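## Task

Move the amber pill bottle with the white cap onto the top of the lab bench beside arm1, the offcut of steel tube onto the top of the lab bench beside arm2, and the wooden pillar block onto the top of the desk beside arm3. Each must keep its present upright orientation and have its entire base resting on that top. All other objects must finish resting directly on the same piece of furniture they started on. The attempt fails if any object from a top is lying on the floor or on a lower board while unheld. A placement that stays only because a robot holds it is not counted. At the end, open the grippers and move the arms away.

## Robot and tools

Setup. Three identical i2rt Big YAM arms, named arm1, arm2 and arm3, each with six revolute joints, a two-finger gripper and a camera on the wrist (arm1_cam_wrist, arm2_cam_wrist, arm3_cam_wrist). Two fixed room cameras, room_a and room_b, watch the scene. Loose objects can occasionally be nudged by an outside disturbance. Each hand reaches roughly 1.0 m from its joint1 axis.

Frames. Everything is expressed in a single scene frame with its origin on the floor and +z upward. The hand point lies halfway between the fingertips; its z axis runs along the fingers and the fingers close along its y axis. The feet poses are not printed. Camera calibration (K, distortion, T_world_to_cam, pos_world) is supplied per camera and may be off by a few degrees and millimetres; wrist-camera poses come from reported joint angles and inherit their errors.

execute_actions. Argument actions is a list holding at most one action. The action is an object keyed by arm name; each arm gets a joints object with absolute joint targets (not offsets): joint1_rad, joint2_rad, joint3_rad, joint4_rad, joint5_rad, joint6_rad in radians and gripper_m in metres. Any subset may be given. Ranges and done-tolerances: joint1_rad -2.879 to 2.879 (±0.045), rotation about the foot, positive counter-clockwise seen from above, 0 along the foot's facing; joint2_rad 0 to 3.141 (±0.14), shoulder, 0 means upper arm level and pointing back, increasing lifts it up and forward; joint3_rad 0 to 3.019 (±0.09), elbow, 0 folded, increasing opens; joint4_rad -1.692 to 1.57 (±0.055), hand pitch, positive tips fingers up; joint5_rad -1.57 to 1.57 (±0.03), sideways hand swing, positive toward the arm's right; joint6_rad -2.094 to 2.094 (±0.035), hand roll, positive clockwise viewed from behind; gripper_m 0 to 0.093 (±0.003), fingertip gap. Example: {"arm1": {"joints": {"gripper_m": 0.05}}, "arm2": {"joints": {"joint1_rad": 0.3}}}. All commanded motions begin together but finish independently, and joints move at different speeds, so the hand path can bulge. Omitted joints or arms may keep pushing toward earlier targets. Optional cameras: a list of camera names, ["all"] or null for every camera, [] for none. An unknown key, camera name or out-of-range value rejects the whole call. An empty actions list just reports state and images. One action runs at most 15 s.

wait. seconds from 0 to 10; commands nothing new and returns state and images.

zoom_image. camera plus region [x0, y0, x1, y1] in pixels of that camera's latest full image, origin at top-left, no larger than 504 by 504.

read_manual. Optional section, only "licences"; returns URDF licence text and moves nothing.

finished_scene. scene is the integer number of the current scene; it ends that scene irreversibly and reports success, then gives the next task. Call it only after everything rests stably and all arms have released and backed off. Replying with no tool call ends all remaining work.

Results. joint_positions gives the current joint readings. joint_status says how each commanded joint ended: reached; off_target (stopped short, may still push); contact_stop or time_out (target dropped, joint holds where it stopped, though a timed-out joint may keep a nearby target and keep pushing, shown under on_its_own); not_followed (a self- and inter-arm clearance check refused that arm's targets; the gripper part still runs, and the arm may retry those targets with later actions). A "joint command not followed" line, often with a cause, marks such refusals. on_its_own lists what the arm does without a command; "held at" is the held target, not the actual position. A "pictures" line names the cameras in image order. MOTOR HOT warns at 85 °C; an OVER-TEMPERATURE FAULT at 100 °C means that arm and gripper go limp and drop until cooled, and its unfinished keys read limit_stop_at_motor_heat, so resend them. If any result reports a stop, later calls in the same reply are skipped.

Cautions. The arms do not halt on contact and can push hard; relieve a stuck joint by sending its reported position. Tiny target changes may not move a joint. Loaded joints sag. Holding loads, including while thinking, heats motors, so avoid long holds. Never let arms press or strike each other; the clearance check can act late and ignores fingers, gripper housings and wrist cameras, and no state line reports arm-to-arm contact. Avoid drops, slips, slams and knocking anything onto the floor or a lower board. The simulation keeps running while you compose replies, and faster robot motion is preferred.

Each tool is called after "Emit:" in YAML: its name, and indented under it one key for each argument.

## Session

Emit:
execute_actions:
  actions: []

Scene clock: 0.00 s.
Motor temperatures (°C, as the motors report them): arm1=[26 27 27 22 24 22] | arm2=[25 23 25 25 22 25] | arm3=[21 23 25 24 24 23]
arm1.joint_positions: joint1_rad=-0.108 joint2_rad=+0.425 joint3_rad=+1.642 joint4_rad=-1.268 joint5_rad=+0.090 joint6_rad=-0.143 gripper_m=+0.095
arm1.joint_status: not commanded
arm1.hand: x=+1.3423 y=+0.0033 z=+1.6669 quat_wxyz=(-0.241, -0.638, -0.346, +0.645) (m; scene frame)
arm2.joint_positions: joint1_rad=+0.321 joint2_rad=+0.539 joint3_rad=+1.599 joint4_rad=-1.472 joint5_rad=-0.274 joint6_rad=-0.507 gripper_m=+0.094
arm2.joint_status: not commanded
arm2.hand: x=-0.1436 y=+0.1952 z=+1.5171 quat_wxyz=(-0.255, -0.538, -0.632, +0.497) (m; scene frame)
arm3.joint_positions: joint1_rad=+0.283 joint2_rad=+0.659 joint3_rad=+1.415 joint4_rad=-1.209 joint5_rad=-0.001 joint6_rad=+0.235 gripper_m=+0.094
arm3.joint_status: not commanded
arm3.hand: x=-1.1554 y=-0.6067 z=+1.4328 quat_wxyz=(-0.493, -0.495, -0.686, +0.206) (m; scene frame)
pictures: arm1_cam_wrist, arm2_cam_wrist, arm3_cam_wrist, room_a, room_b
camera_calibration (this result's frames):
arm1_cam_wrist: T_world_to_cam=[[-0.754778, 0.641262, 0.13818, 0.778094], [0.330406, 0.553614, -0.764424, 0.831065], [-0.566694, -0.531315, -0.629732, 1.93506], [0, 0, 0, 1]] pos_world=[1.40929, 0.0690747, 1.74634]
arm2_cam_wrist: T_world_to_cam=[[-0.930319, 0.0604344, 0.361739, -0.698544], [-0.12267, 0.878245, -0.462209, 0.515269], [-0.345628, -0.474376, -0.809635, 1.39102], [0, 0, 0, 1]] pos_world=[-0.105885, 0.249549, 1.61707]
arm3_cam_wrist: T_world_to_cam=[[-0.876119, -0.438665, -0.199974, -0.993249], [-0.313925, 0.833912, -0.453919, 0.799462], [0.365879, -0.33491, -0.868313, 1.58962], [0, 0, 0, 1]] pos_world=[-1.20084, -0.570004, 1.54456]
Images, in order (width x height): arm1_cam_wrist 504x504, arm2_cam_wrist 504x504, arm3_cam_wrist 504x504, room_a 504x504, room_b 504x504.

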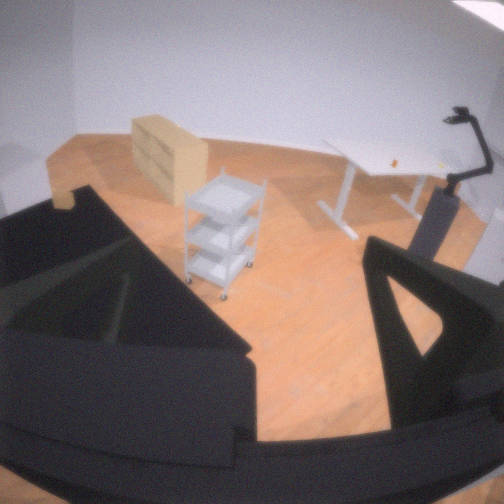

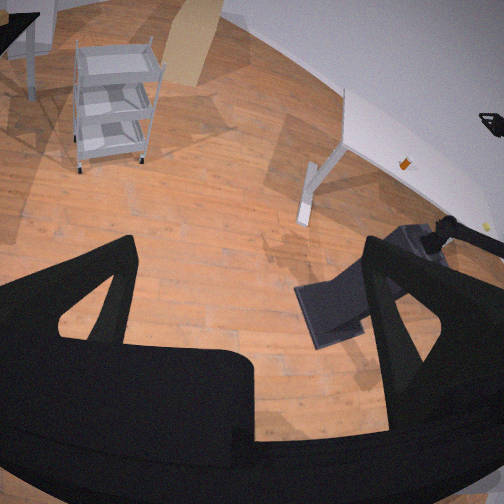

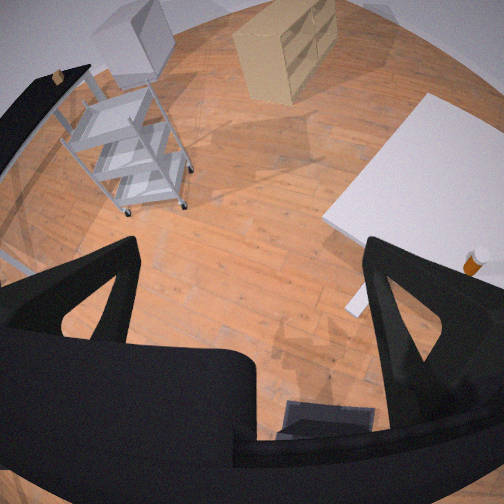

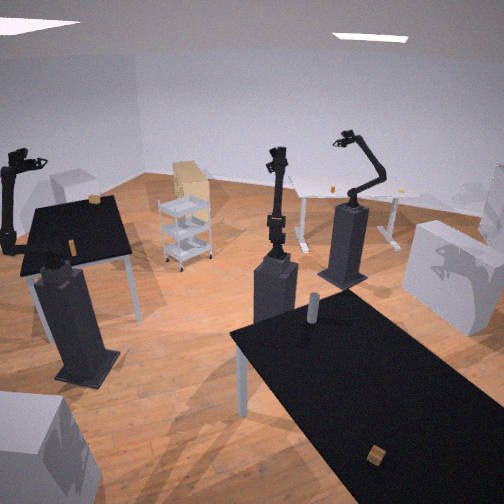

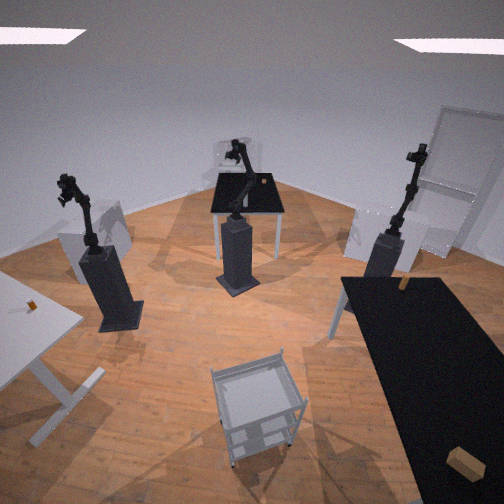

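Emit:
execute_actions:
  actions:
    - {"arm1":{"joints":{"joint1_rad":0.4,"joint2_rad":1.81,"joint3_rad":1.59,"joint4_rad":-1.35,"joint5_rad":0,"joint6_rad":0}},"arm3":{"joints":{"joint1_rad":-0.54,"joint2_rad":2.19,"joint3_rad":2.13,"joint4_rad":-1.49,"joint5_rad":0,"joint6_rad":0}},"arm2":{"joints":{"joint1_rad":-0.176,"joint2_rad":2.25,"joint3_rad":0.96,"joint4_rad":1.46,"joint5_rad":0,"joint6_rad":0}}}
  cameras: ["arm1_cam_wrist","arm3_cam_wrist","room_a"]

Emit:
zoom_image:
  camera: "room_a"
  region: [260, 270, 380, 350]

Scene clock: 3.17 s.
Motor temperatures (°C, as the motors report them): arm1=[26 27 28 22 24 22] | arm2=[25 24 26 26 22 25] | arm3=[21 23 27 24 24 23]
arm1.joint_positions: joint1_rad=+0.398 joint2_rad=+1.822 joint3_rad=+1.576 joint4_rad=-1.342 joint5_rad=+0.002 joint6_rad=-0.009 gripper_m=+0.095
arm1.joint_status: all done
arm1.hand: x=+1.3409 y=-0.4859 z=+1.1169 quat_wxyz=(+0.002, -0.746, -0.666, -0.007) (m; scene frame)
arm2.joint_positions: joint1_rad=-0.180 joint2_rad=+2.240 joint3_rad=+0.970 joint4_rad=+1.445 joint5_rad=+0.000 joint6_rad=-0.010 gripper_m=+0.094
arm2.joint_status: all done
arm2.hand: x=-0.6860 y=-0.0104 z=+0.9629 quat_wxyz=(-0.204, -0.616, -0.172, +0.741) (m; scene frame)
arm3.joint_positions: joint1_rad=-0.545 joint2_rad=+2.186 joint3_rad=+2.103 joint4_rad=-1.480 joint5_rad=-0.001 joint6_rad=+0.012 gripper_m=+0.094
arm3.joint_status: all done
arm3.hand: x=-1.4780 y=-1.0400 z=+0.9906 quat_wxyz=(-0.007, -0.801, -0.598, +0.006) (m; scene frame)
pictures: arm1_cam_wrist, arm3_cam_wrist, room_a
camera_calibration (this result's frames):
arm1_cam_wrist: T_world_to_cam=[[-0.993733, 0.111238, -0.0110252, 1.39622], [0.0820258, 0.792646, 0.604139, -0.397412], [0.0759423, 0.599448, -0.796803, 1.20226], [0, 0, 0, 1]] pos_world=[1.32877, -0.560999, 1.21345]
arm3_cam_wrist: T_world_to_cam=[[-0.961826, 0.273294, -0.0142137, -1.12463], [0.2146, 0.785452, 0.580528, 0.564874], [0.169819, 0.555316, -0.814116, 1.76099], [0, 0, 0, 1]] pos_world=[-1.50197, -1.11423, 1.08974]
Images, in order (width x height): arm1_cam_wrist 504x504, arm3_cam_wrist 504x504, room_a 504x504.

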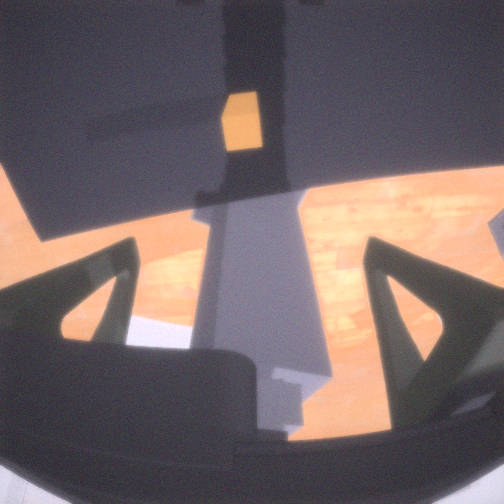

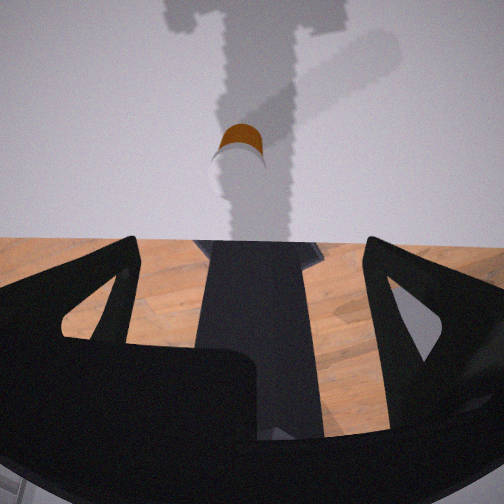

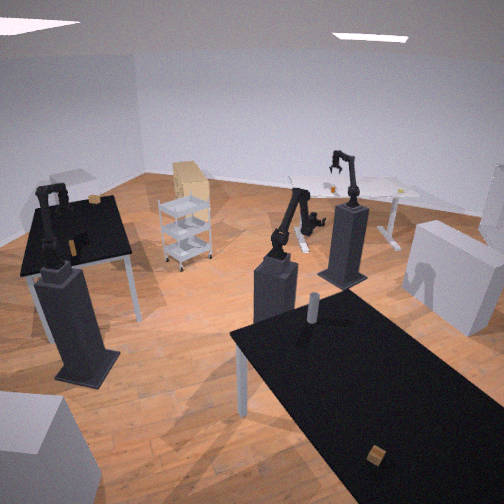

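Region (260, 270, 380, 350) of room_a's 504x504 image, scaled by 4.200, with more detail than that image has.

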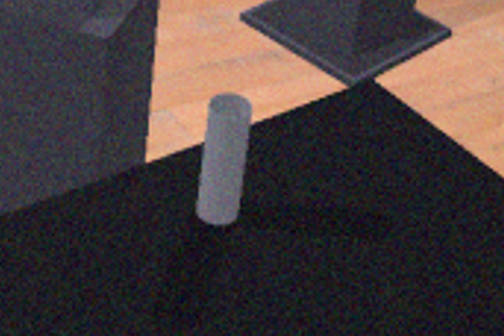

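Emit:
execute_actions:
  actions:
    - {"arm1":{"joints":{"joint1_rad":0.428,"joint2_rad":1.92,"joint3_rad":1.307,"joint4_rad":-0.917,"joint6_rad":1.5}},"arm3":{"joints":{"joint1_rad":-0.518,"joint2_rad":2.18,"joint3_rad":1.86,"joint4_rad":-1.225,"joint6_rad":-1.58}}}
  cameras: ["arm1_cam_wrist","arm3_cam_wrist"]

Scene clock: 5.97 s.
Motor temperatures (°C, as the motors report them): arm1=[26 28 28 22 24 22] | arm2=[25 24 26 26 22 25] | arm3=[21 24 27 24 24 23]
arm1.joint_positions: joint1_rad=+0.424 joint2_rad=+1.950 joint3_rad=+1.292 joint4_rad=-0.927 joint5_rad=+0.002 joint6_rad=+1.491 gripper_m=+0.095
arm1.joint_status: all done
arm1.hand: x=+1.3588 y=-0.4646 z=+0.9534 quat_wxyz=(+0.004, -1.000, +0.007, -0.004) (m; scene frame)
arm2.joint_positions: joint1_rad=-0.180 joint2_rad=+2.240 joint3_rad=+0.970 joint4_rad=+1.445 joint5_rad=+0.000 joint6_rad=-0.010 gripper_m=+0.094
arm2.joint_status: not commanded
arm2.hand: x=-0.6860 y=-0.0104 z=+0.9629 quat_wxyz=(-0.204, -0.616, -0.172, +0.741) (m; scene frame)
arm3.joint_positions: joint1_rad=-0.519 joint2_rad=+2.175 joint3_rad=+1.854 joint4_rad=-1.237 joint5_rad=-0.001 joint6_rad=-1.567 gripper_m=+0.094
arm3.joint_status: all done
arm3.hand: x=-1.4563 y=-1.0264 z=+0.9042 quat_wxyz=(-0.001, -0.127, -0.992, +0.012) (m; scene frame)
pictures: arm1_cam_wrist, arm3_cam_wrist
camera_calibration (this result's frames):
arm1_cam_wrist: T_world_to_cam=[[0.0138554, 0.999894, 0.00450785, 0.43887], [0.800432, -0.0137932, 0.599264, -1.66321], [0.599263, -0.00469484, -0.800539, 0.0697133], [0, 0, 0, 1]] pos_world=[1.28343, -0.461437, 1.05053]
arm3_cam_wrist: T_world_to_cam=[[-0.240601, -0.970524, 0.0139195, -1.36046], [-0.779966, 0.201856, 0.592374, -1.45851], [-0.577723, 0.131669, -0.805543, 0.148181], [0, 0, 0, 1]] pos_world=[-1.37931, -1.04546, 1.00229]
Images, in order (width x height): arm1_cam_wrist 504x504, arm3_cam_wrist 504x504.

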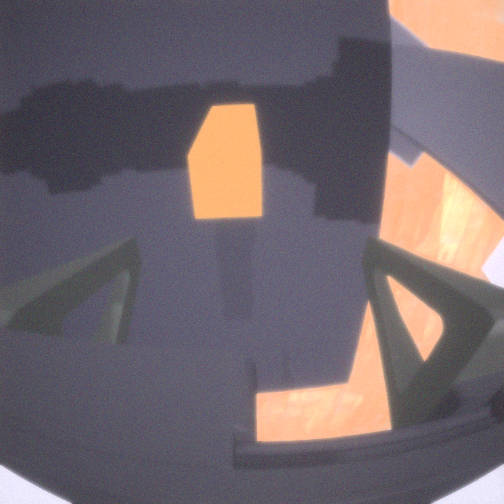

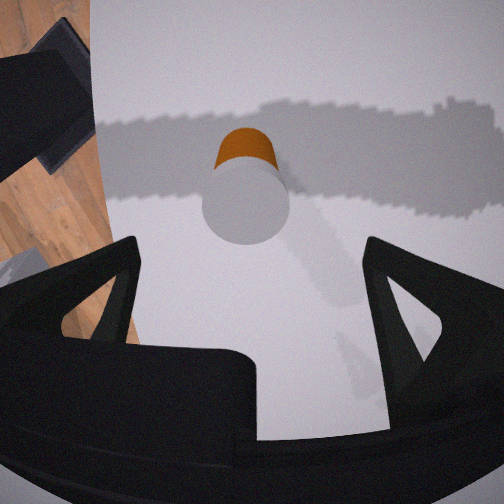

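Emit:
execute_actions:
  actions:
    - {"arm1":{"joints":{"joint2_rad":1.7,"joint3_rad":1.4,"joint4_rad":-1.25}},"arm3":{"joints":{"joint1_rad":-0.537,"joint2_rad":2.24,"joint3_rad":1.803,"joint4_rad":-1.11}}}
  cameras: ["arm3_cam_wrist"]

Scene clock: 7.70 s.
Motor temperatures (°C, as the motors report them): arm1=[26 28 29 22 24 22] | arm2=[25 24 26 26 22 25] | arm3=[21 24 28 24 24 23]
arm1.joint_positions: joint1_rad=+0.424 joint2_rad=+1.693 joint3_rad=+1.370 joint4_rad=-1.242 joint5_rad=+0.002 joint6_rad=+1.491 gripper_m=+0.095
arm1.joint_status: all done
arm1.hand: x=+1.3599 y=-0.4389 z=+1.1060 quat_wxyz=(-0.005, -1.000, +0.008, -0.003) (m; scene frame)
arm2.joint_positions: joint1_rad=-0.180 joint2_rad=+2.240 joint3_rad=+0.970 joint4_rad=+1.445 joint5_rad=+0.000 joint6_rad=-0.010 gripper_m=+0.094
arm2.joint_status: not commanded
arm2.hand: x=-0.6860 y=-0.0104 z=+0.9629 quat_wxyz=(-0.204, -0.616, -0.172, +0.741) (m; scene frame)
arm3.joint_positions: joint1_rad=-0.532 joint2_rad=+2.232 joint3_rad=+1.799 joint4_rad=-1.122 joint5_rad=-0.001 joint6_rad=-1.568 gripper_m=+0.094
arm3.joint_status: all done
arm3.hand: x=-1.4646 y=-1.0251 z=+0.8489 quat_wxyz=(+0.000, -0.133, -0.991, +0.014) (m; scene frame)
pictures: arm3_cam_wrist
camera_calibration (this result's frames):
arm3_cam_wrist: T_world_to_cam=[[-0.252429, -0.967454, 0.017694, -1.37781], [-0.776933, 0.21355, 0.59226, -1.41596], [-0.576763, 0.135757, -0.805553, 0.104284], [0, 0, 0, 1]] pos_world=[-1.38776, -1.04475, 0.947004]
Images, in order (width x height): arm3_cam_wrist 504x504.

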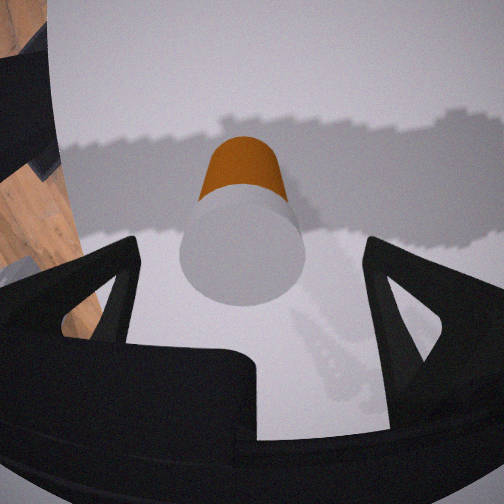

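Emit:
execute_actions:
  actions:
    - {"arm1":{"joints":{"joint1_rad":-1.245,"joint6_rad":1.58}},"arm3":{"joints":{"joint2_rad":2.265}}}
  cameras: []

Emit:
execute_actions:
  actions:
    - {"arm3":{"joints":{"gripper_m":0.02}}}
  cameras: ["arm3_cam_wrist"]

Scene clock: 9.83 s.
Motor temperatures (°C, as the motors report them): arm1=[26 28 30 22 24 22] | arm2=[25 24 26 26 22 25] | arm3=[21 25 28 24 24 23]
arm1.joint_positions: joint1_rad=-1.253 joint2_rad=+1.702 joint3_rad=+1.370 joint4_rad=-1.242 joint5_rad=+0.000 joint6_rad=+1.571 gripper_m=+0.095
arm1.joint_status: all done
arm1.hand: x=+0.9193 y=+0.1580 z=+1.0953 quat_wxyz=(+0.003, -0.632, +0.775, -0.006) (m; scene frame)
arm2.joint_positions: joint1_rad=-0.180 joint2_rad=+2.240 joint3_rad=+0.970 joint4_rad=+1.445 joint5_rad=+0.000 joint6_rad=-0.010 gripper_m=+0.094
arm2.joint_status: not commanded
arm2.hand: x=-0.6860 y=-0.0104 z=+0.9629 quat_wxyz=(-0.204, -0.616, -0.172, +0.741) (m; scene frame)
arm3.joint_positions: joint1_rad=-0.532 joint2_rad=+2.238 joint3_rad=+1.799 joint4_rad=-1.122 joint5_rad=-0.001 joint6_rad=-1.568 gripper_m=+0.094
arm3.joint_status: all done
arm3.hand: x=-1.4644 y=-1.0242 z=+0.8450 quat_wxyz=(-0.001, -0.133, -0.991, +0.011) (m; scene frame)
pictures: none
No camera images: the call's "cameras" was empty. Leave "cameras" out to get every camera's image.

Scene clock: 10.50 s.
Motor temperatures (°C, as the motors report them): arm1=[26 28 30 22 24 22] | arm2=[25 24 26 26 22 25] | arm3=[21 25 28 24 24 23]
arm1.joint_positions: joint1_rad=-1.253 joint2_rad=+1.702 joint3_rad=+1.370 joint4_rad=-1.242 joint5_rad=+0.000 joint6_rad=+1.571 gripper_m=+0.095
arm1.joint_status: not commanded
arm1.hand: x=+0.9193 y=+0.1580 z=+1.0953 quat_wxyz=(+0.003, -0.632, +0.775, -0.006) (m; scene frame)
arm2.joint_positions: joint1_rad=-0.180 joint2_rad=+2.240 joint3_rad=+0.970 joint4_rad=+1.445 joint5_rad=+0.000 joint6_rad=-0.010 gripper_m=+0.094
arm2.joint_status: not commanded
arm2.hand: x=-0.6860 y=-0.0104 z=+0.9629 quat_wxyz=(-0.204, -0.616, -0.172, +0.741) (m; scene frame)
arm3.joint_positions: joint1_rad=-0.532 joint2_rad=+2.238 joint3_rad=+1.799 joint4_rad=-1.121 joint5_rad=-0.001 joint6_rad=-1.568 gripper_m=+0.044
arm3.joint_status: gripper_m off_target (ended at +0.044, target +0.020)
arm3.hand: x=-1.4644 y=-1.0244 z=+0.8448 quat_wxyz=(-0.001, -0.132, -0.991, +0.011) (m; scene frame)
pictures: arm3_cam_wrist
camera_calibration (this result's frames):
arm3_cam_wrist: T_world_to_cam=[[-0.252063, -0.967637, 0.0119743, -1.37181], [-0.777894, 0.209965, 0.59228, -1.4186], [-0.575627, 0.139977, -0.805643, 0.107041], [0, 0, 0, 1]] pos_world=[-1.38769, -1.04454, 0.942874]
Images, in order (width x height): arm3_cam_wrist 504x504.

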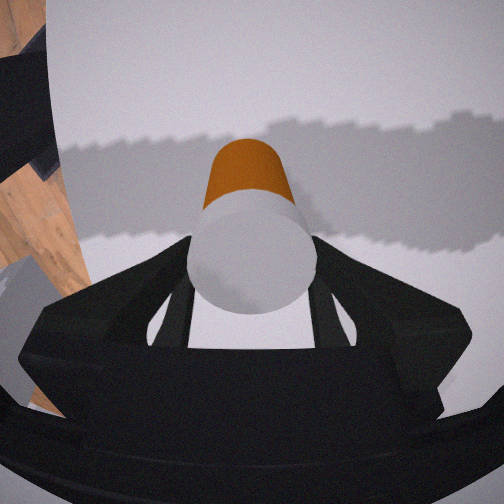

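Emit:
execute_actions:
  actions:
    - {"arm3":{"joints":{"gripper_m":0.065,"joint2_rad":2.285}}}
  cameras: []

Emit:
execute_actions:
  actions:
    - {"arm3":{"joints":{"gripper_m":0.02}}}
  cameras: ["arm3_cam_wrist"]

Scene clock: 11.63 s.
Motor temperatures (°C, as the motors report them): arm1=[26 28 30 22 24 22] | arm2=[25 25 26 26 22 25] | arm3=[21 25 28 24 24 23]
arm1.joint_positions: joint1_rad=-1.253 joint2_rad=+1.702 joint3_rad=+1.370 joint4_rad=-1.242 joint5_rad=+0.000 joint6_rad=+1.571 gripper_m=+0.095
arm1.joint_status: not commanded
arm1.hand: x=+0.9193 y=+0.1580 z=+1.0953 quat_wxyz=(+0.003, -0.632, +0.775, -0.006) (m; scene frame)
arm2.joint_positions: joint1_rad=-0.180 joint2_rad=+2.240 joint3_rad=+0.970 joint4_rad=+1.445 joint5_rad=+0.000 joint6_rad=-0.010 gripper_m=+0.094
arm2.joint_status: not commanded
arm2.hand: x=-0.6860 y=-0.0104 z=+0.9629 quat_wxyz=(-0.204, -0.616, -0.172, +0.741) (m; scene frame)
arm3.joint_positions: joint1_rad=-0.532 joint2_rad=+2.264 joint3_rad=+1.799 joint4_rad=-1.121 joint5_rad=-0.001 joint6_rad=-1.569 gripper_m=+0.065
arm3.joint_status: all done
arm3.hand: x=-1.4633 y=-1.0206 z=+0.8286 quat_wxyz=(-0.002, -0.132, -0.991, -0.002) (m; scene frame)
pictures: none
No camera images: the call's "cameras" was empty. Leave "cameras" out to get every camera's image.

Scene clock: 12.23 s.
Motor temperatures (°C, as the motors report them): arm1=[26 28 30 22 24 22] | arm2=[25 25 26 26 22 25] | arm3=[21 25 28 24 24 23]
arm1.joint_positions: joint1_rad=-1.253 joint2_rad=+1.702 joint3_rad=+1.370 joint4_rad=-1.242 joint5_rad=+0.000 joint6_rad=+1.571 gripper_m=+0.095
arm1.joint_status: not commanded
arm1.hand: x=+0.9193 y=+0.1580 z=+1.0953 quat_wxyz=(+0.003, -0.632, +0.775, -0.006) (m; scene frame)
arm2.joint_positions: joint1_rad=-0.180 joint2_rad=+2.240 joint3_rad=+0.970 joint4_rad=+1.445 joint5_rad=+0.000 joint6_rad=-0.010 gripper_m=+0.094
arm2.joint_status: not commanded
arm2.hand: x=-0.6860 y=-0.0104 z=+0.9629 quat_wxyz=(-0.204, -0.616, -0.172, +0.741) (m; scene frame)
arm3.joint_positions: joint1_rad=-0.532 joint2_rad=+2.264 joint3_rad=+1.799 joint4_rad=-1.121 joint5_rad=-0.001 joint6_rad=-1.569 gripper_m=+0.042
arm3.joint_status: gripper_m off_target (ended at +0.042, target +0.020)
arm3.hand: x=-1.4634 y=-1.0207 z=+0.8286 quat_wxyz=(-0.002, -0.132, -0.991, -0.001) (m; scene frame)
pictures: arm3_cam_wrist
camera_calibration (this result's frames):
arm3_cam_wrist: T_world_to_cam=[[-0.251605, -0.96774, -0.0131998, -1.34635], [-0.781864, 0.195203, 0.592101, -1.42967], [-0.570423, 0.159296, -0.805756, 0.121466], [0, 0, 0, 1]] pos_world=[-1.38727, -1.04319, 0.926607]
Images, in order (width x height): arm3_cam_wrist 504x504.

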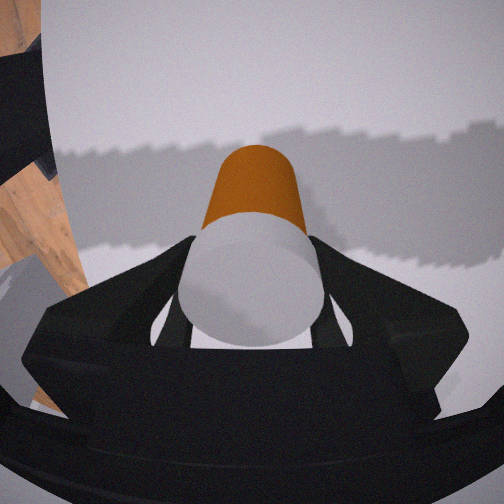

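Good. Lift, then swing.

Emit:
execute_actions:
  actions:
    - {"arm3":{"joints":{"joint2_rad":1.95,"joint4_rad":-1.435}},"arm1":{"joints":{"joint2_rad":2.1,"joint3_rad":2.04,"joint4_rad":-1.47,"gripper_m":0.075}}}
  cameras: []

Emit:
execute_actions:
  actions:
    - {"arm3":{"joints":{"joint1_rad":1.84}}}
  cameras: ["arm2_cam_wrist"]

Scene clock: 14.07 s.
Motor temperatures (°C, as the motors report them): arm1=[26 29 31 22 24 22] | arm2=[25 25 26 26 22 25] | arm3=[21 25 29 24 24 23]
arm1.joint_positions: joint1_rad=-1.253 joint2_rad=+2.121 joint3_rad=+1.995 joint4_rad=-1.462 joint5_rad=+0.000 joint6_rad=+1.572 gripper_m=+0.075
arm1.joint_status: all done
arm1.hand: x=+0.7690 y=+0.1887 z=+1.0909 quat_wxyz=(+0.007, -0.632, +0.775, -0.011) (m; scene frame)
arm2.joint_positions: joint1_rad=-0.180 joint2_rad=+2.240 joint3_rad=+0.970 joint4_rad=+1.445 joint5_rad=+0.000 joint6_rad=-0.010 gripper_m=+0.094
arm2.joint_status: not commanded
arm2.hand: x=-0.6860 y=-0.0104 z=+0.9629 quat_wxyz=(-0.204, -0.616, -0.172, +0.741) (m; scene frame)
arm3.joint_positions: joint1_rad=-0.532 joint2_rad=+1.952 joint3_rad=+1.790 joint4_rad=-1.426 joint5_rad=-0.001 joint6_rad=-1.569 gripper_m=+0.042
arm3.joint_status: all done
arm3.hand: x=-1.4491 y=-0.9651 z=+1.0163 quat_wxyz=(-0.002, -0.132, -0.991, -0.002) (m; scene frame)
pictures: none
No camera images: the call's "cameras" was empty. Leave "cameras" out to get every camera's image.

Scene clock: 16.57 s.
Motor temperatures (°C, as the motors report them): arm1=[26 29 32 22 24 22] | arm2=[25 25 26 26 22 25] | arm3=[21 25 29 24 24 23]
arm1.joint_positions: joint1_rad=-1.253 joint2_rad=+2.121 joint3_rad=+1.995 joint4_rad=-1.462 joint5_rad=+0.000 joint6_rad=+1.572 gripper_m=+0.075
arm1.joint_status: not commanded
arm1.hand: x=+0.7690 y=+0.1887 z=+1.0909 quat_wxyz=(+0.007, -0.632, +0.775, -0.011) (m; scene frame)
arm2.joint_positions: joint1_rad=-0.180 joint2_rad=+2.240 joint3_rad=+0.970 joint4_rad=+1.445 joint5_rad=+0.000 joint6_rad=-0.010 gripper_m=+0.094
arm2.joint_status: not commanded
arm2.hand: x=-0.6860 y=-0.0104 z=+0.9629 quat_wxyz=(-0.204, -0.616, -0.172, +0.741) (m; scene frame)
arm3.joint_positions: joint1_rad=+1.842 joint2_rad=+1.952 joint3_rad=+1.790 joint4_rad=-1.426 joint5_rad=-0.002 joint6_rad=-1.569 gripper_m=+0.042
arm3.joint_status: all done
arm3.hand: x=-0.7796 y=-0.0796 z=+1.0062 quat_wxyz=(+0.012, +0.869, -0.494, -0.002) (m; scene frame)
pictures: arm2_cam_wrist
camera_calibration (this result's frames):
arm2_cam_wrist: T_world_to_cam=[[-0.518209, 0.855061, 0.0181603, -0.368497], [0.364818, 0.240203, -0.899561, 1.12208], [-0.773542, -0.459535, -0.436417, 0.00456088], [0, 0, 0, 1]] pos_world=[-0.596787, 0.047655, 1.01807]
Images, in order (width x height): arm2_cam_wrist 504x504.

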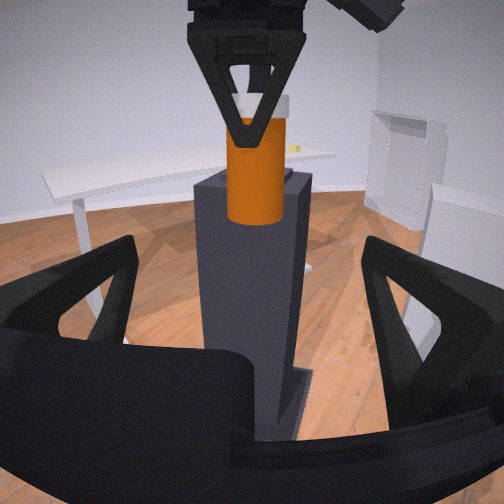

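Emit:
execute_actions:
  actions:
    - {"arm2":{"joints":{"joint2_rad":2.467,"joint3_rad":1.465,"joint4_rad":1.292}}}
  cameras: ["arm2_cam_wrist","arm3_cam_wrist"]

Scene clock: 18.47 s.
Motor temperatures (°C, as the motors report them): arm1=[26 30 33 22 24 22] | arm2=[25 25 26 26 22 25] | arm3=[21 26 30 24 24 23]
arm1.joint_positions: joint1_rad=-1.253 joint2_rad=+2.121 joint3_rad=+1.995 joint4_rad=-1.462 joint5_rad=+0.000 joint6_rad=+1.572 gripper_m=+0.075
arm1.joint_status: not commanded
arm1.hand: x=+0.7690 y=+0.1887 z=+1.0909 quat_wxyz=(+0.007, -0.632, +0.775, -0.011) (m; scene frame)
arm2.joint_positions: joint1_rad=-0.180 joint2_rad=+2.453 joint3_rad=+1.440 joint4_rad=+1.294 joint5_rad=+0.000 joint6_rad=-0.010 gripper_m=+0.094
arm2.joint_status: all done
arm2.hand: x=-0.7979 y=-0.0778 z=+0.9637 quat_wxyz=(-0.213, -0.576, -0.161, +0.773) (m; scene frame)
arm3.joint_positions: joint1_rad=+1.842 joint2_rad=+1.952 joint3_rad=+1.790 joint4_rad=-1.426 joint5_rad=-0.002 joint6_rad=-1.569 gripper_m=+0.042
arm3.joint_status: not commanded
arm3.hand: x=-0.7796 y=-0.0796 z=+1.0062 quat_wxyz=(+0.012, +0.869, -0.494, -0.002) (m; scene frame)
pictures: arm2_cam_wrist, arm3_cam_wrist
camera_calibration (this result's frames):
arm2_cam_wrist: T_world_to_cam=[[-0.51603, 0.856375, 0.0183196, -0.367189], [0.280972, 0.189433, -0.940835, 1.14872], [-0.809177, -0.480351, -0.338371, -0.237208], [0, 0, 0, 1]] pos_world=[-0.704182, -0.0170978, 1.00722]
arm3_cam_wrist: T_world_to_cam=[[0.852922, 0.521077, -0.0316695, 0.736885], [0.432517, -0.671386, 0.601805, -0.315997], [0.292324, -0.52699, -0.798015, 1.11493], [0, 0, 0, 1]] pos_world=[-0.817751, -0.0085739, 1.10323]
Images, in order (width x height): arm2_cam_wrist 504x504, arm3_cam_wrist 504x504.

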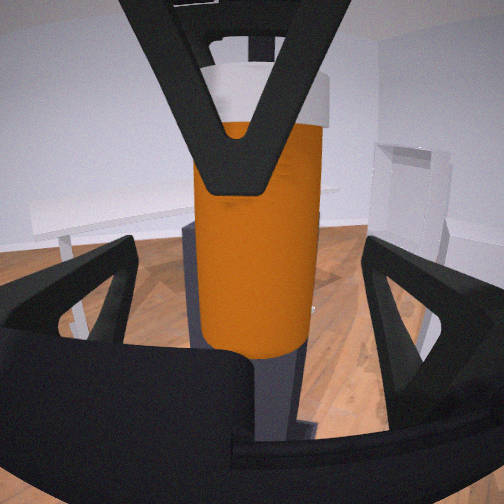

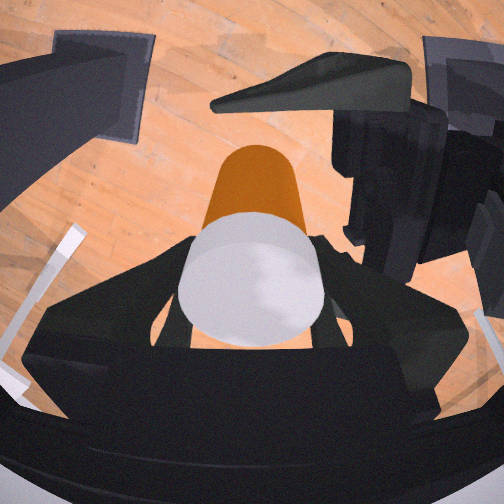

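Emit:
execute_actions:
  actions:
    - {"arm2":{"joints":{"gripper_m":0.015}}}
  cameras: []

Emit:
execute_actions:
  actions:
    - {"arm3":{"joints":{"gripper_m":0.058}}}
  cameras: []

Emit:
execute_actions:
  actions:
    - {"arm3":{"joints":{"joint2_rad":1.8}}}
  cameras: []

Emit:
execute_actions:
  actions:
    - {"arm2":{"joints":{"joint1_rad":2.236,"joint2_rad":2.61,"joint3_rad":1.855,"joint4_rad":1.045}}}
  cameras: ["arm1_cam_wrist","arm2_cam_wrist"]

Scene clock: 19.60 s.
Motor temperatures (°C, as the motors report them): arm1=[26 30 33 22 24 22] | arm2=[25 25 26 26 22 25] | arm3=[21 26 30 24 24 23]
arm1.joint_positions: joint1_rad=-1.253 joint2_rad=+2.121 joint3_rad=+1.995 joint4_rad=-1.462 joint5_rad=+0.000 joint6_rad=+1.572 gripper_m=+0.075
arm1.joint_status: not commanded
arm1.hand: x=+0.7690 y=+0.1887 z=+1.0909 quat_wxyz=(+0.007, -0.632, +0.775, -0.011) (m; scene frame)
arm2.joint_positions: joint1_rad=-0.180 joint2_rad=+2.453 joint3_rad=+1.440 joint4_rad=+1.294 joint5_rad=+0.001 joint6_rad=-0.008 gripper_m=+0.040
arm2.joint_status: gripper_m off_target (ended at +0.040, target +0.015)
arm2.hand: x=-0.7981 y=-0.0776 z=+0.9637 quat_wxyz=(-0.213, -0.576, -0.160, +0.773) (m; scene frame)
arm3.joint_positions: joint1_rad=+1.842 joint2_rad=+1.952 joint3_rad=+1.790 joint4_rad=-1.426 joint5_rad=+0.001 joint6_rad=-1.569 gripper_m=+0.042
arm3.joint_status: not commanded
arm3.hand: x=-0.7793 y=-0.0801 z=+1.0062 quat_wxyz=(+0.012, +0.869, -0.494, +0.000) (m; scene frame)
pictures: none
No camera images: the call's "cameras" was empty. Leave "cameras" out to get every camera's image.

Scene clock: 20.17 s.
Motor temperatures (°C, as the motors report them): arm1=[26 30 33 22 24 22] | arm2=[25 25 27 26 22 25] | arm3=[21 26 30 24 24 23]
arm1.joint_positions: joint1_rad=-1.253 joint2_rad=+2.121 joint3_rad=+1.995 joint4_rad=-1.462 joint5_rad=+0.000 joint6_rad=+1.572 gripper_m=+0.075
arm1.joint_status: not commanded
arm1.hand: x=+0.7690 y=+0.1887 z=+1.0909 quat_wxyz=(+0.007, -0.632, +0.775, -0.011) (m; scene frame)
arm2.joint_positions: joint1_rad=-0.180 joint2_rad=+2.453 joint3_rad=+1.440 joint4_rad=+1.294 joint5_rad=+0.001 joint6_rad=-0.008 gripper_m=+0.040
arm2.joint_status: not commanded
arm2.hand: x=-0.7981 y=-0.0776 z=+0.9637 quat_wxyz=(-0.213, -0.576, -0.160, +0.773) (m; scene frame)
arm3.joint_positions: joint1_rad=+1.842 joint2_rad=+1.952 joint3_rad=+1.790 joint4_rad=-1.426 joint5_rad=+0.001 joint6_rad=-1.569 gripper_m=+0.058
arm3.joint_status: all done
arm3.hand: x=-0.7793 y=-0.0801 z=+1.0062 quat_wxyz=(+0.012, +0.869, -0.494, +0.000) (m; scene frame)
pictures: none
No camera images: the call's "cameras" was empty. Leave "cameras" out to get every camera's image.

Scene clock: 21.43 s.
Motor temperatures (°C, as the motors report them): arm1=[26 30 34 22 24 22] | arm2=[25 26 27 26 22 25] | arm3=[21 26 30 24 24 23]
arm1.joint_positions: joint1_rad=-1.253 joint2_rad=+2.121 joint3_rad=+1.995 joint4_rad=-1.462 joint5_rad=+0.000 joint6_rad=+1.572 gripper_m=+0.075
arm1.joint_status: not commanded
arm1.hand: x=+0.7690 y=+0.1887 z=+1.0909 quat_wxyz=(+0.007, -0.632, +0.775, -0.011) (m; scene frame)
arm2.joint_positions: joint1_rad=-0.180 joint2_rad=+2.453 joint3_rad=+1.440 joint4_rad=+1.294 joint5_rad=+0.001 joint6_rad=-0.008 gripper_m=+0.040
arm2.joint_status: not commanded
arm2.hand: x=-0.7981 y=-0.0776 z=+0.9637 quat_wxyz=(-0.213, -0.576, -0.160, +0.773) (m; scene frame)
arm3.joint_positions: joint1_rad=+1.842 joint2_rad=+1.784 joint3_rad=+1.790 joint4_rad=-1.426 joint5_rad=+0.001 joint6_rad=-1.569 gripper_m=+0.058
arm3.joint_status: all done
arm3.hand: x=-0.7891 y=-0.0848 z=+1.1024 quat_wxyz=(-0.060, +0.867, -0.492, +0.041) (m; scene frame)
pictures: none
No camera images: the call's "cameras" was empty. Leave "cameras" out to get every camera's image.

Scene clock: 24.13 s.
Motor temperatures (°C, as the motors report them): arm1=[26 31 34 22 24 22] | arm2=[25 26 27 26 22 25] | arm3=[21 26 31 24 24 23]
arm1.joint_positions: joint1_rad=-1.253 joint2_rad=+2.121 joint3_rad=+1.995 joint4_rad=-1.462 joint5_rad=+0.000 joint6_rad=+1.572 gripper_m=+0.075
arm1.joint_status: not commanded
arm1.hand: x=+0.7690 y=+0.1887 z=+1.0909 quat_wxyz=(+0.007, -0.632, +0.775, -0.011) (m; scene frame)
arm2.joint_positions: joint1_rad=+2.229 joint2_rad=+2.594 joint3_rad=+1.848 joint4_rad=+1.044 joint5_rad=-0.001 joint6_rad=-0.007 gripper_m=+0.040
arm2.joint_status: all done
arm2.hand: x=+0.7642 y=+0.1627 z=+0.9760 quat_wxyz=(-0.800, -0.051, -0.593, +0.082) (m; scene frame)
arm3.joint_positions: joint1_rad=+1.842 joint2_rad=+1.784 joint3_rad=+1.790 joint4_rad=-1.426 joint5_rad=+0.001 joint6_rad=-1.569 gripper_m=+0.058
arm3.joint_status: not commanded
arm3.hand: x=-0.7891 y=-0.0848 z=+1.1024 quat_wxyz=(-0.060, +0.867, -0.492, +0.041) (m; scene frame)
pictures: arm1_cam_wrist, arm2_cam_wrist
camera_calibration (this result's frames):
arm1_cam_wrist: T_world_to_cam=[[0.979491, -0.200251, 0.0223028, -0.74234], [-0.173864, -0.784063, 0.595833, -0.366215], [-0.101829, -0.587491, -0.802799, 1.18777], [0, 0, 0, 1]] pos_world=[0.784393, 0.262016, 1.1883]
arm2_cam_wrist: T_world_to_cam=[[-0.188099, -0.981675, 0.0305395, 0.269229], [-0.330764, 0.0340385, -0.943099, 1.17078], [0.924778, -0.187498, -0.331106, -0.233293], [0, 0, 0, 1]] pos_world=[0.653638, 0.180702, 1.01869]
Images, in order (width x height): arm1_cam_wrist 504x504, arm2_cam_wrist 504x504.

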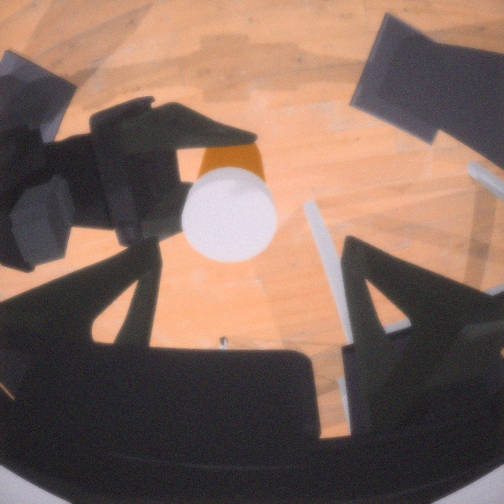

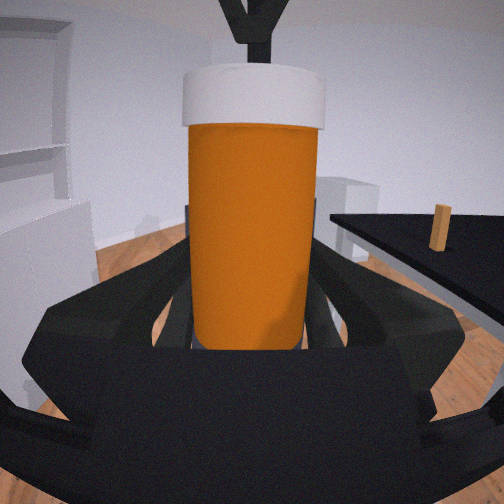

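Emit:
execute_actions:
  actions:
    - {"arm1":{"joints":{"joint1_rad":-1.238,"joint2_rad":2.175,"joint3_rad":1.966,"joint4_rad":-1.37,"gripper_m":0.068}}}
  cameras: ["arm1_cam_wrist","arm2_cam_wrist"]

Scene clock: 25.53 s.
Motor temperatures (°C, as the motors report them): arm1=[26 31 34 22 24 22] | arm2=[25 26 28 26 22 25] | arm3=[21 26 31 24 24 23]
arm1.joint_positions: joint1_rad=-1.248 joint2_rad=+2.180 joint3_rad=+1.963 joint4_rad=-1.379 joint5_rad=+0.000 joint6_rad=+1.572 gripper_m=+0.068
arm1.joint_status: all done
arm1.hand: x=+0.7604 y=+0.1864 z=+1.0412 quat_wxyz=(+0.010, -0.634, +0.773, -0.015) (m; scene frame)
arm2.joint_positions: joint1_rad=+2.229 joint2_rad=+2.594 joint3_rad=+1.848 joint4_rad=+1.044 joint5_rad=-0.001 joint6_rad=-0.007 gripper_m=+0.040
arm2.joint_status: not commanded
arm2.hand: x=+0.7642 y=+0.1627 z=+0.9760 quat_wxyz=(-0.800, -0.051, -0.593, +0.082) (m; scene frame)
arm3.joint_positions: joint1_rad=+1.842 joint2_rad=+1.784 joint3_rad=+1.790 joint4_rad=-1.426 joint5_rad=+0.001 joint6_rad=-1.569 gripper_m=+0.058
arm3.joint_status: not commanded
arm3.hand: x=-0.7891 y=-0.0848 z=+1.1024 quat_wxyz=(-0.060, +0.867, -0.492, +0.041) (m; scene frame)
pictures: arm1_cam_wrist, arm2_cam_wrist
camera_calibration (this result's frames):
arm1_cam_wrist: T_world_to_cam=[[0.980409, -0.194569, 0.0306715, -0.743736], [-0.174238, -0.78405, 0.59574, -0.33951], [-0.0918645, -0.589413, -0.802591, 1.13822], [0, 0, 0, 1]] pos_world=[0.774572, 0.259981, 1.1386]
arm2_cam_wrist: T_world_to_cam=[[-0.188099, -0.981675, 0.0305395, 0.269229], [-0.330764, 0.0340385, -0.943099, 1.17078], [0.924778, -0.187498, -0.331106, -0.233293], [0, 0, 0, 1]] pos_world=[0.653638, 0.180702, 1.01869]
Images, in order (width x height): arm1_cam_wrist 504x504, arm2_cam_wrist 504x504.

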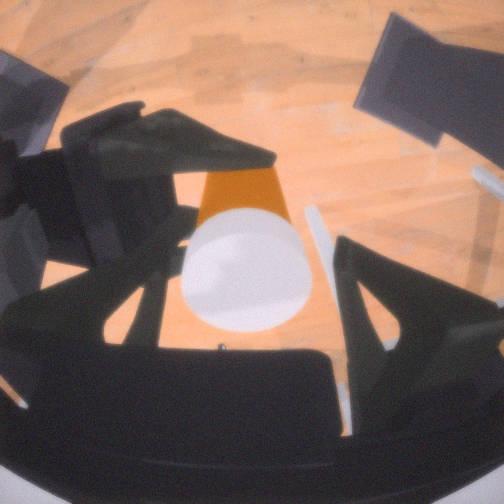

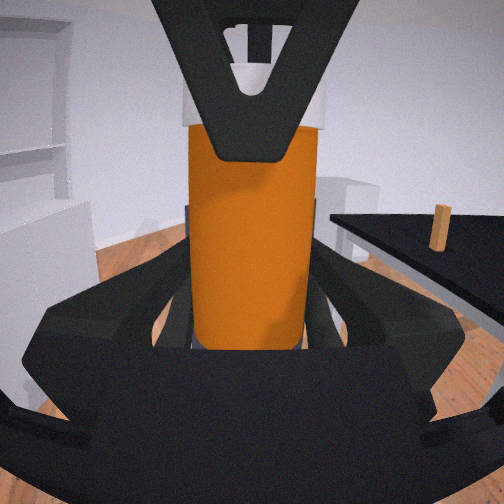

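Emit:
execute_actions:
  actions:
    - {"arm1":{"joints":{"gripper_m":0.02}}}
  cameras: []

Emit:
execute_actions:
  actions:
    - {"arm2":{"joints":{"gripper_m":0.093}}}
  cameras: []

Emit:
execute_actions:
  actions:
    - {"arm1":{"joints":{"joint2_rad":2.05,"joint4_rad":-1.5}},"arm2":{"joints":{"joint2_rad":2.44,"joint3_rad":1.37,"joint4_rad":1.33}}}
  cameras: []

Emit:
execute_actions:
  actions:
    - {"arm1":{"joints":{"joint1_rad":0.12,"joint2_rad":2.27,"joint3_rad":1.775,"joint4_rad":-1.02}}}
  cameras: ["arm1_cam_wrist","arm2_cam_wrist","room_b"]

Scene clock: 26.77 s.
Motor temperatures (°C, as the motors report them): arm1=[26 31 34 22 24 22] | arm2=[25 27 28 26 22 25] | arm3=[21 26 31 24 24 23]
arm1.joint_positions: joint1_rad=-1.248 joint2_rad=+2.180 joint3_rad=+1.963 joint4_rad=-1.376 joint5_rad=+0.000 joint6_rad=+1.572 gripper_m=+0.044
arm1.joint_status: gripper_m off_target (ended at +0.044, target +0.020)
arm1.hand: x=+0.7596 y=+0.1865 z=+1.0411 quat_wxyz=(+0.009, -0.634, +0.773, -0.013) (m; scene frame)
arm2.joint_positions: joint1_rad=+2.229 joint2_rad=+2.594 joint3_rad=+1.848 joint4_rad=+1.043 joint5_rad=+0.000 joint6_rad=-0.006 gripper_m=+0.040
arm2.joint_status: not commanded
arm2.hand: x=+0.7642 y=+0.1625 z=+0.9758 quat_wxyz=(-0.799, -0.051, -0.593, +0.082) (m; scene frame)
arm3.joint_positions: joint1_rad=+1.842 joint2_rad=+1.784 joint3_rad=+1.790 joint4_rad=-1.426 joint5_rad=+0.001 joint6_rad=-1.569 gripper_m=+0.058
arm3.joint_status: not commanded
arm3.hand: x=-0.7891 y=-0.0848 z=+1.1024 quat_wxyz=(-0.060, +0.867, -0.492, +0.041) (m; scene frame)
pictures: none
No camera images: the call's "cameras" was empty. Leave "cameras" out to get every camera's image.

Scene clock: 27.43 s.
Motor temperatures (°C, as the motors report them): arm1=[26 31 34 22 24 22] | arm2=[25 27 28 26 22 25] | arm3=[21 26 31 24 24 23]
arm1.joint_positions: joint1_rad=-1.248 joint2_rad=+2.180 joint3_rad=+1.963 joint4_rad=-1.376 joint5_rad=+0.000 joint6_rad=+1.572 gripper_m=+0.044
arm1.joint_status: not commanded
arm1.hand: x=+0.7596 y=+0.1865 z=+1.0411 quat_wxyz=(+0.009, -0.634, +0.773, -0.013) (m; scene frame)
arm2.joint_positions: joint1_rad=+2.229 joint2_rad=+2.594 joint3_rad=+1.848 joint4_rad=+1.043 joint5_rad=+0.000 joint6_rad=-0.006 gripper_m=+0.093
arm2.joint_status: all done
arm2.hand: x=+0.7642 y=+0.1625 z=+0.9758 quat_wxyz=(-0.799, -0.051, -0.593, +0.082) (m; scene frame)
arm3.joint_positions: joint1_rad=+1.842 joint2_rad=+1.784 joint3_rad=+1.790 joint4_rad=-1.426 joint5_rad=+0.001 joint6_rad=-1.569 gripper_m=+0.058
arm3.joint_status: not commanded
arm3.hand: x=-0.7891 y=-0.0848 z=+1.1024 quat_wxyz=(-0.060, +0.867, -0.492, +0.041) (m; scene frame)
pictures: none
No camera images: the call's "cameras" was empty. Leave "cameras" out to get every camera's image.

Scene clock: 28.93 s.
Motor temperatures (°C, as the motors report them): arm1=[26 31 34 22 24 22] | arm2=[25 27 28 26 22 25] | arm3=[21 26 31 24 24 23]
arm1.joint_positions: joint1_rad=-1.248 joint2_rad=+2.063 joint3_rad=+1.957 joint4_rad=-1.492 joint5_rad=+0.000 joint6_rad=+1.572 gripper_m=+0.044
arm1.joint_status: all done
arm1.hand: x=+0.7862 y=+0.1815 z=+1.1133 quat_wxyz=(+0.010, -0.634, +0.773, -0.015) (m; scene frame)
arm2.joint_positions: joint1_rad=+2.229 joint2_rad=+2.428 joint3_rad=+1.375 joint4_rad=+1.319 joint5_rad=+0.000 joint6_rad=-0.006 gripper_m=+0.093
arm2.joint_status: all done
arm2.hand: x=+0.6490 y=+0.1846 z=+0.9533 quat_wxyz=(-0.790, -0.052, -0.606, +0.081) (m; scene frame)
arm3.joint_positions: joint1_rad=+1.842 joint2_rad=+1.784 joint3_rad=+1.790 joint4_rad=-1.426 joint5_rad=+0.001 joint6_rad=-1.569 gripper_m=+0.058
arm3.joint_status: not commanded
arm3.hand: x=-0.7891 y=-0.0848 z=+1.1024 quat_wxyz=(-0.060, +0.867, -0.492, +0.041) (m; scene frame)
pictures: none
No camera images: the call's "cameras" was empty. Leave "cameras" out to get every camera's image.

Scene clock: 30.90 s.
Motor temperatures (°C, as the motors report them): arm1=[26 31 34 22 24 22] | arm2=[25 27 28 26 22 25] | arm3=[21 26 31 24 24 23]
arm1.joint_positions: joint1_rad=+0.118 joint2_rad=+2.301 joint3_rad=+1.764 joint4_rad=-1.017 joint5_rad=-0.002 joint6_rad=+1.572 gripper_m=+0.044
arm1.joint_status: all done
arm1.hand: x=+1.1531 y=-0.5486 z=+0.9002 quat_wxyz=(-0.010, -0.980, +0.200, -0.004) (m; scene frame)
arm2.joint_positions: joint1_rad=+2.229 joint2_rad=+2.428 joint3_rad=+1.375 joint4_rad=+1.319 joint5_rad=+0.000 joint6_rad=-0.006 gripper_m=+0.093
arm2.joint_status: not commanded
arm2.hand: x=+0.6490 y=+0.1846 z=+0.9533 quat_wxyz=(-0.790, -0.052, -0.606, +0.081) (m; scene frame)
arm3.joint_positions: joint1_rad=+1.842 joint2_rad=+1.784 joint3_rad=+1.790 joint4_rad=-1.426 joint5_rad=+0.001 joint6_rad=-1.569 gripper_m=+0.058
arm3.joint_status: not commanded
arm3.hand: x=-0.7891 y=-0.0848 z=+1.1024 quat_wxyz=(-0.060, +0.867, -0.492, +0.041) (m; scene frame)
pictures: arm1_cam_wrist, arm2_cam_wrist, room_b
camera_calibration (this result's frames):
arm1_cam_wrist: T_world_to_cam=[[0.390901, 0.920153, -0.0226822, 0.0718209], [0.739703, -0.299386, 0.602667, -1.55758], [0.547755, -0.252361, -0.797671, 0.0709457], [0, 0, 0, 1]] pos_world=[1.08521, -0.514499, 0.996919]
arm2_cam_wrist: T_world_to_cam=[[-0.187956, -0.981733, 0.0295553, 0.270581], [-0.360063, 0.0408762, -0.932032, 1.11774], [0.913798, -0.185823, -0.361169, -0.0946673], [0, 0, 0, 1]] pos_world=[0.539822, 0.202358, 0.999583]
Images, in order (width x height): arm1_cam_wrist 504x504, arm2_cam_wrist 504x504, room_b 504x504.

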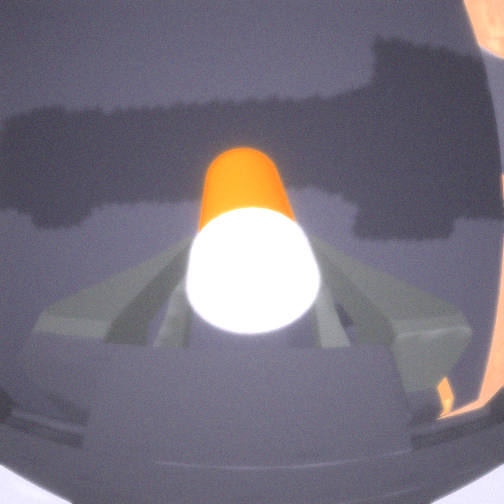

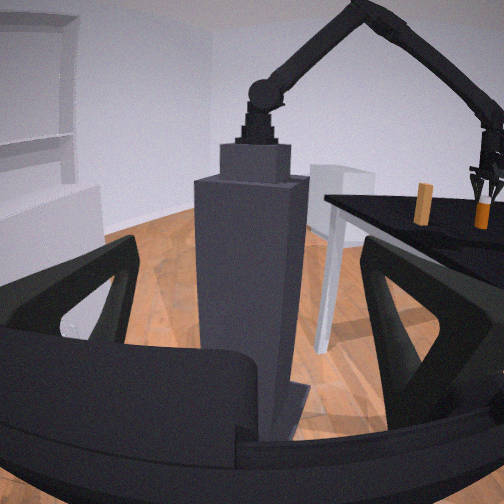

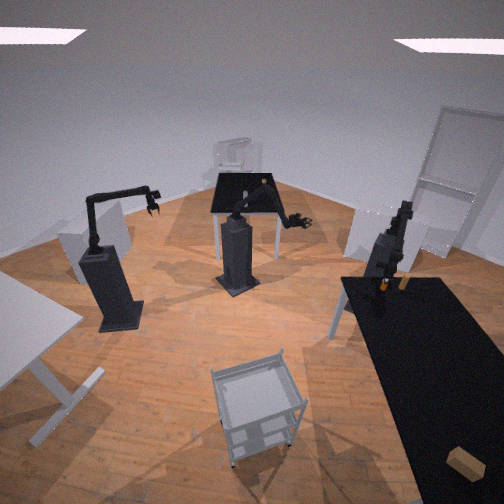

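Emit:
execute_actions:
  actions:
    - {"arm1":{"joints":{"joint2_rad":2.352}}}
  cameras: ["arm1_cam_wrist","arm2_cam_wrist"]

Emit:
zoom_image:
  camera: "arm2_cam_wrist"
  region: [400, 160, 504, 264]

Scene clock: 32.00 s.
Motor temperatures (°C, as the motors report them): arm1=[26 32 34 22 24 22] | arm2=[25 27 28 26 22 25] | arm3=[21 26 31 24 24 23]
arm1.joint_positions: joint1_rad=+0.118 joint2_rad=+2.359 joint3_rad=+1.764 joint4_rad=-1.017 joint5_rad=-0.002 joint6_rad=+1.572 gripper_m=+0.044
arm1.joint_status: all done
arm1.hand: x=+1.1584 y=-0.5368 z=+0.8638 quat_wxyz=(+0.018, -0.980, +0.200, -0.010) (m; scene frame)
arm2.joint_positions: joint1_rad=+2.229 joint2_rad=+2.428 joint3_rad=+1.375 joint4_rad=+1.319 joint5_rad=+0.000 joint6_rad=-0.006 gripper_m=+0.093
arm2.joint_status: not commanded
arm2.hand: x=+0.6490 y=+0.1846 z=+0.9533 quat_wxyz=(-0.790, -0.052, -0.606, +0.081) (m; scene frame)
arm3.joint_positions: joint1_rad=+1.842 joint2_rad=+1.784 joint3_rad=+1.790 joint4_rad=-1.426 joint5_rad=+0.001 joint6_rad=-1.569 gripper_m=+0.058
arm3.joint_status: not commanded
arm3.hand: x=-0.7891 y=-0.0848 z=+1.1024 quat_wxyz=(-0.060, +0.867, -0.492, +0.041) (m; scene frame)
pictures: arm1_cam_wrist, arm2_cam_wrist
camera_calibration (this result's frames):
arm1_cam_wrist: T_world_to_cam=[[0.390255, 0.92003, 0.0352902, 0.00874778], [0.726243, -0.331162, 0.602414, -1.53727], [0.565926, -0.209466, -0.797403, 0.0436119], [0, 0, 0, 1]] pos_world=[1.08834, -0.507998, 0.96054]
arm2_cam_wrist: T_world_to_cam=[[-0.187956, -0.981733, 0.0295553, 0.270581], [-0.360063, 0.0408762, -0.932032, 1.11774], [0.913798, -0.185823, -0.361169, -0.0946673], [0, 0, 0, 1]] pos_world=[0.539822, 0.202358, 0.999583]
Images, in order (width x height): arm1_cam_wrist 504x504, arm2_cam_wrist 504x504.

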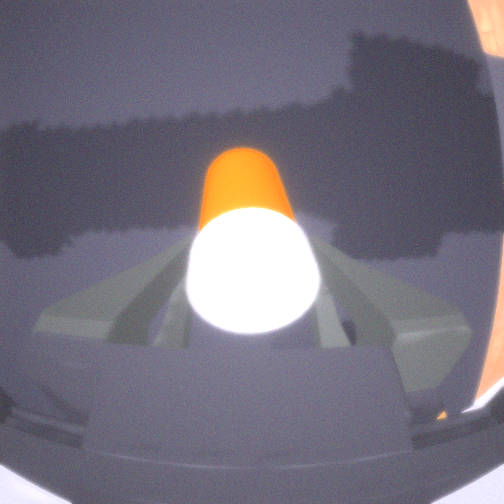

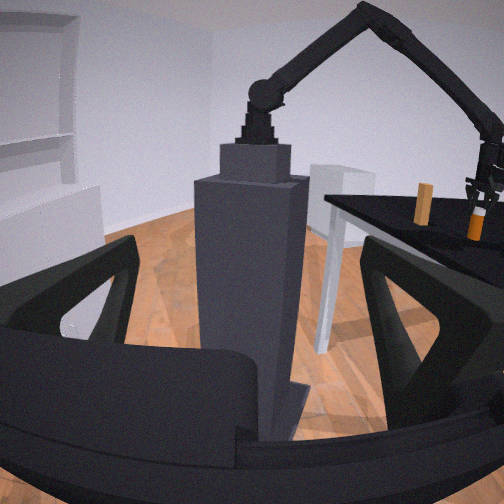

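Region (400, 160, 504, 264) of arm2_cam_wrist's 504x504 image, scaled by 4.846, with more detail than that image has.

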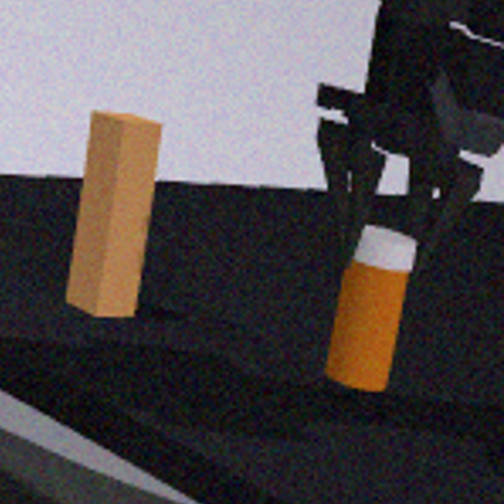

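Emit:
execute_actions:
  actions:
    - {"arm1":{"joints":{"joint2_rad":2.39,"joint4_rad":-0.985}}}
  cameras: ["arm1_cam_wrist"]

Scene clock: 33.10 s.
Motor temperatures (°C, as the motors report them): arm1=[26 32 34 22 24 22] | arm2=[25 27 28 26 22 25] | arm3=[21 26 32 24 24 23]
arm1.joint_positions: joint1_rad=+0.118 joint2_rad=+2.383 joint3_rad=+1.764 joint4_rad=-0.993 joint5_rad=-0.003 joint6_rad=+1.572 gripper_m=+0.044
arm1.joint_status: all done
arm1.hand: x=+1.1587 y=-0.5370 z=+0.8485 quat_wxyz=(+0.018, -0.980, +0.200, -0.010) (m; scene frame)
arm2.joint_positions: joint1_rad=+2.229 joint2_rad=+2.428 joint3_rad=+1.375 joint4_rad=+1.319 joint5_rad=+0.000 joint6_rad=-0.006 gripper_m=+0.093
arm2.joint_status: not commanded
arm2.hand: x=+0.6490 y=+0.1846 z=+0.9533 quat_wxyz=(-0.790, -0.052, -0.606, +0.081) (m; scene frame)
arm3.joint_positions: joint1_rad=+1.842 joint2_rad=+1.784 joint3_rad=+1.790 joint4_rad=-1.426 joint5_rad=+0.001 joint6_rad=-1.569 gripper_m=+0.058
arm3.joint_status: not commanded
arm3.hand: x=-0.7891 y=-0.0848 z=+1.1024 quat_wxyz=(-0.060, +0.867, -0.492, +0.041) (m; scene frame)
pictures: arm1_cam_wrist
camera_calibration (this result's frames):
arm1_cam_wrist: T_world_to_cam=[[0.390266, 0.92004, 0.0349096, 0.00964853], [0.725898, -0.330796, 0.603031, -1.52825], [0.56636, -0.210002, -0.796954, 0.0301475], [0, 0, 0, 1]] pos_world=[1.08852, -0.508085, 0.945273]
Images, in order (width x height): arm1_cam_wrist 504x504.

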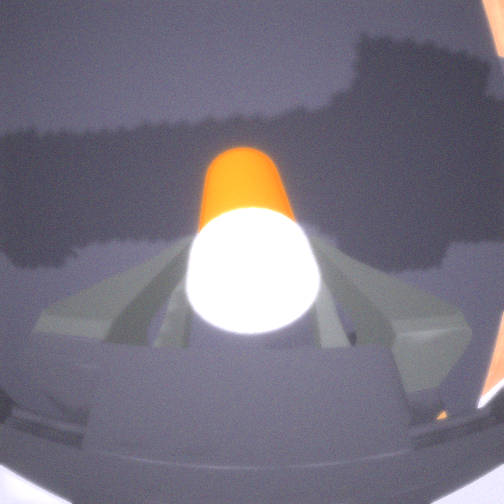

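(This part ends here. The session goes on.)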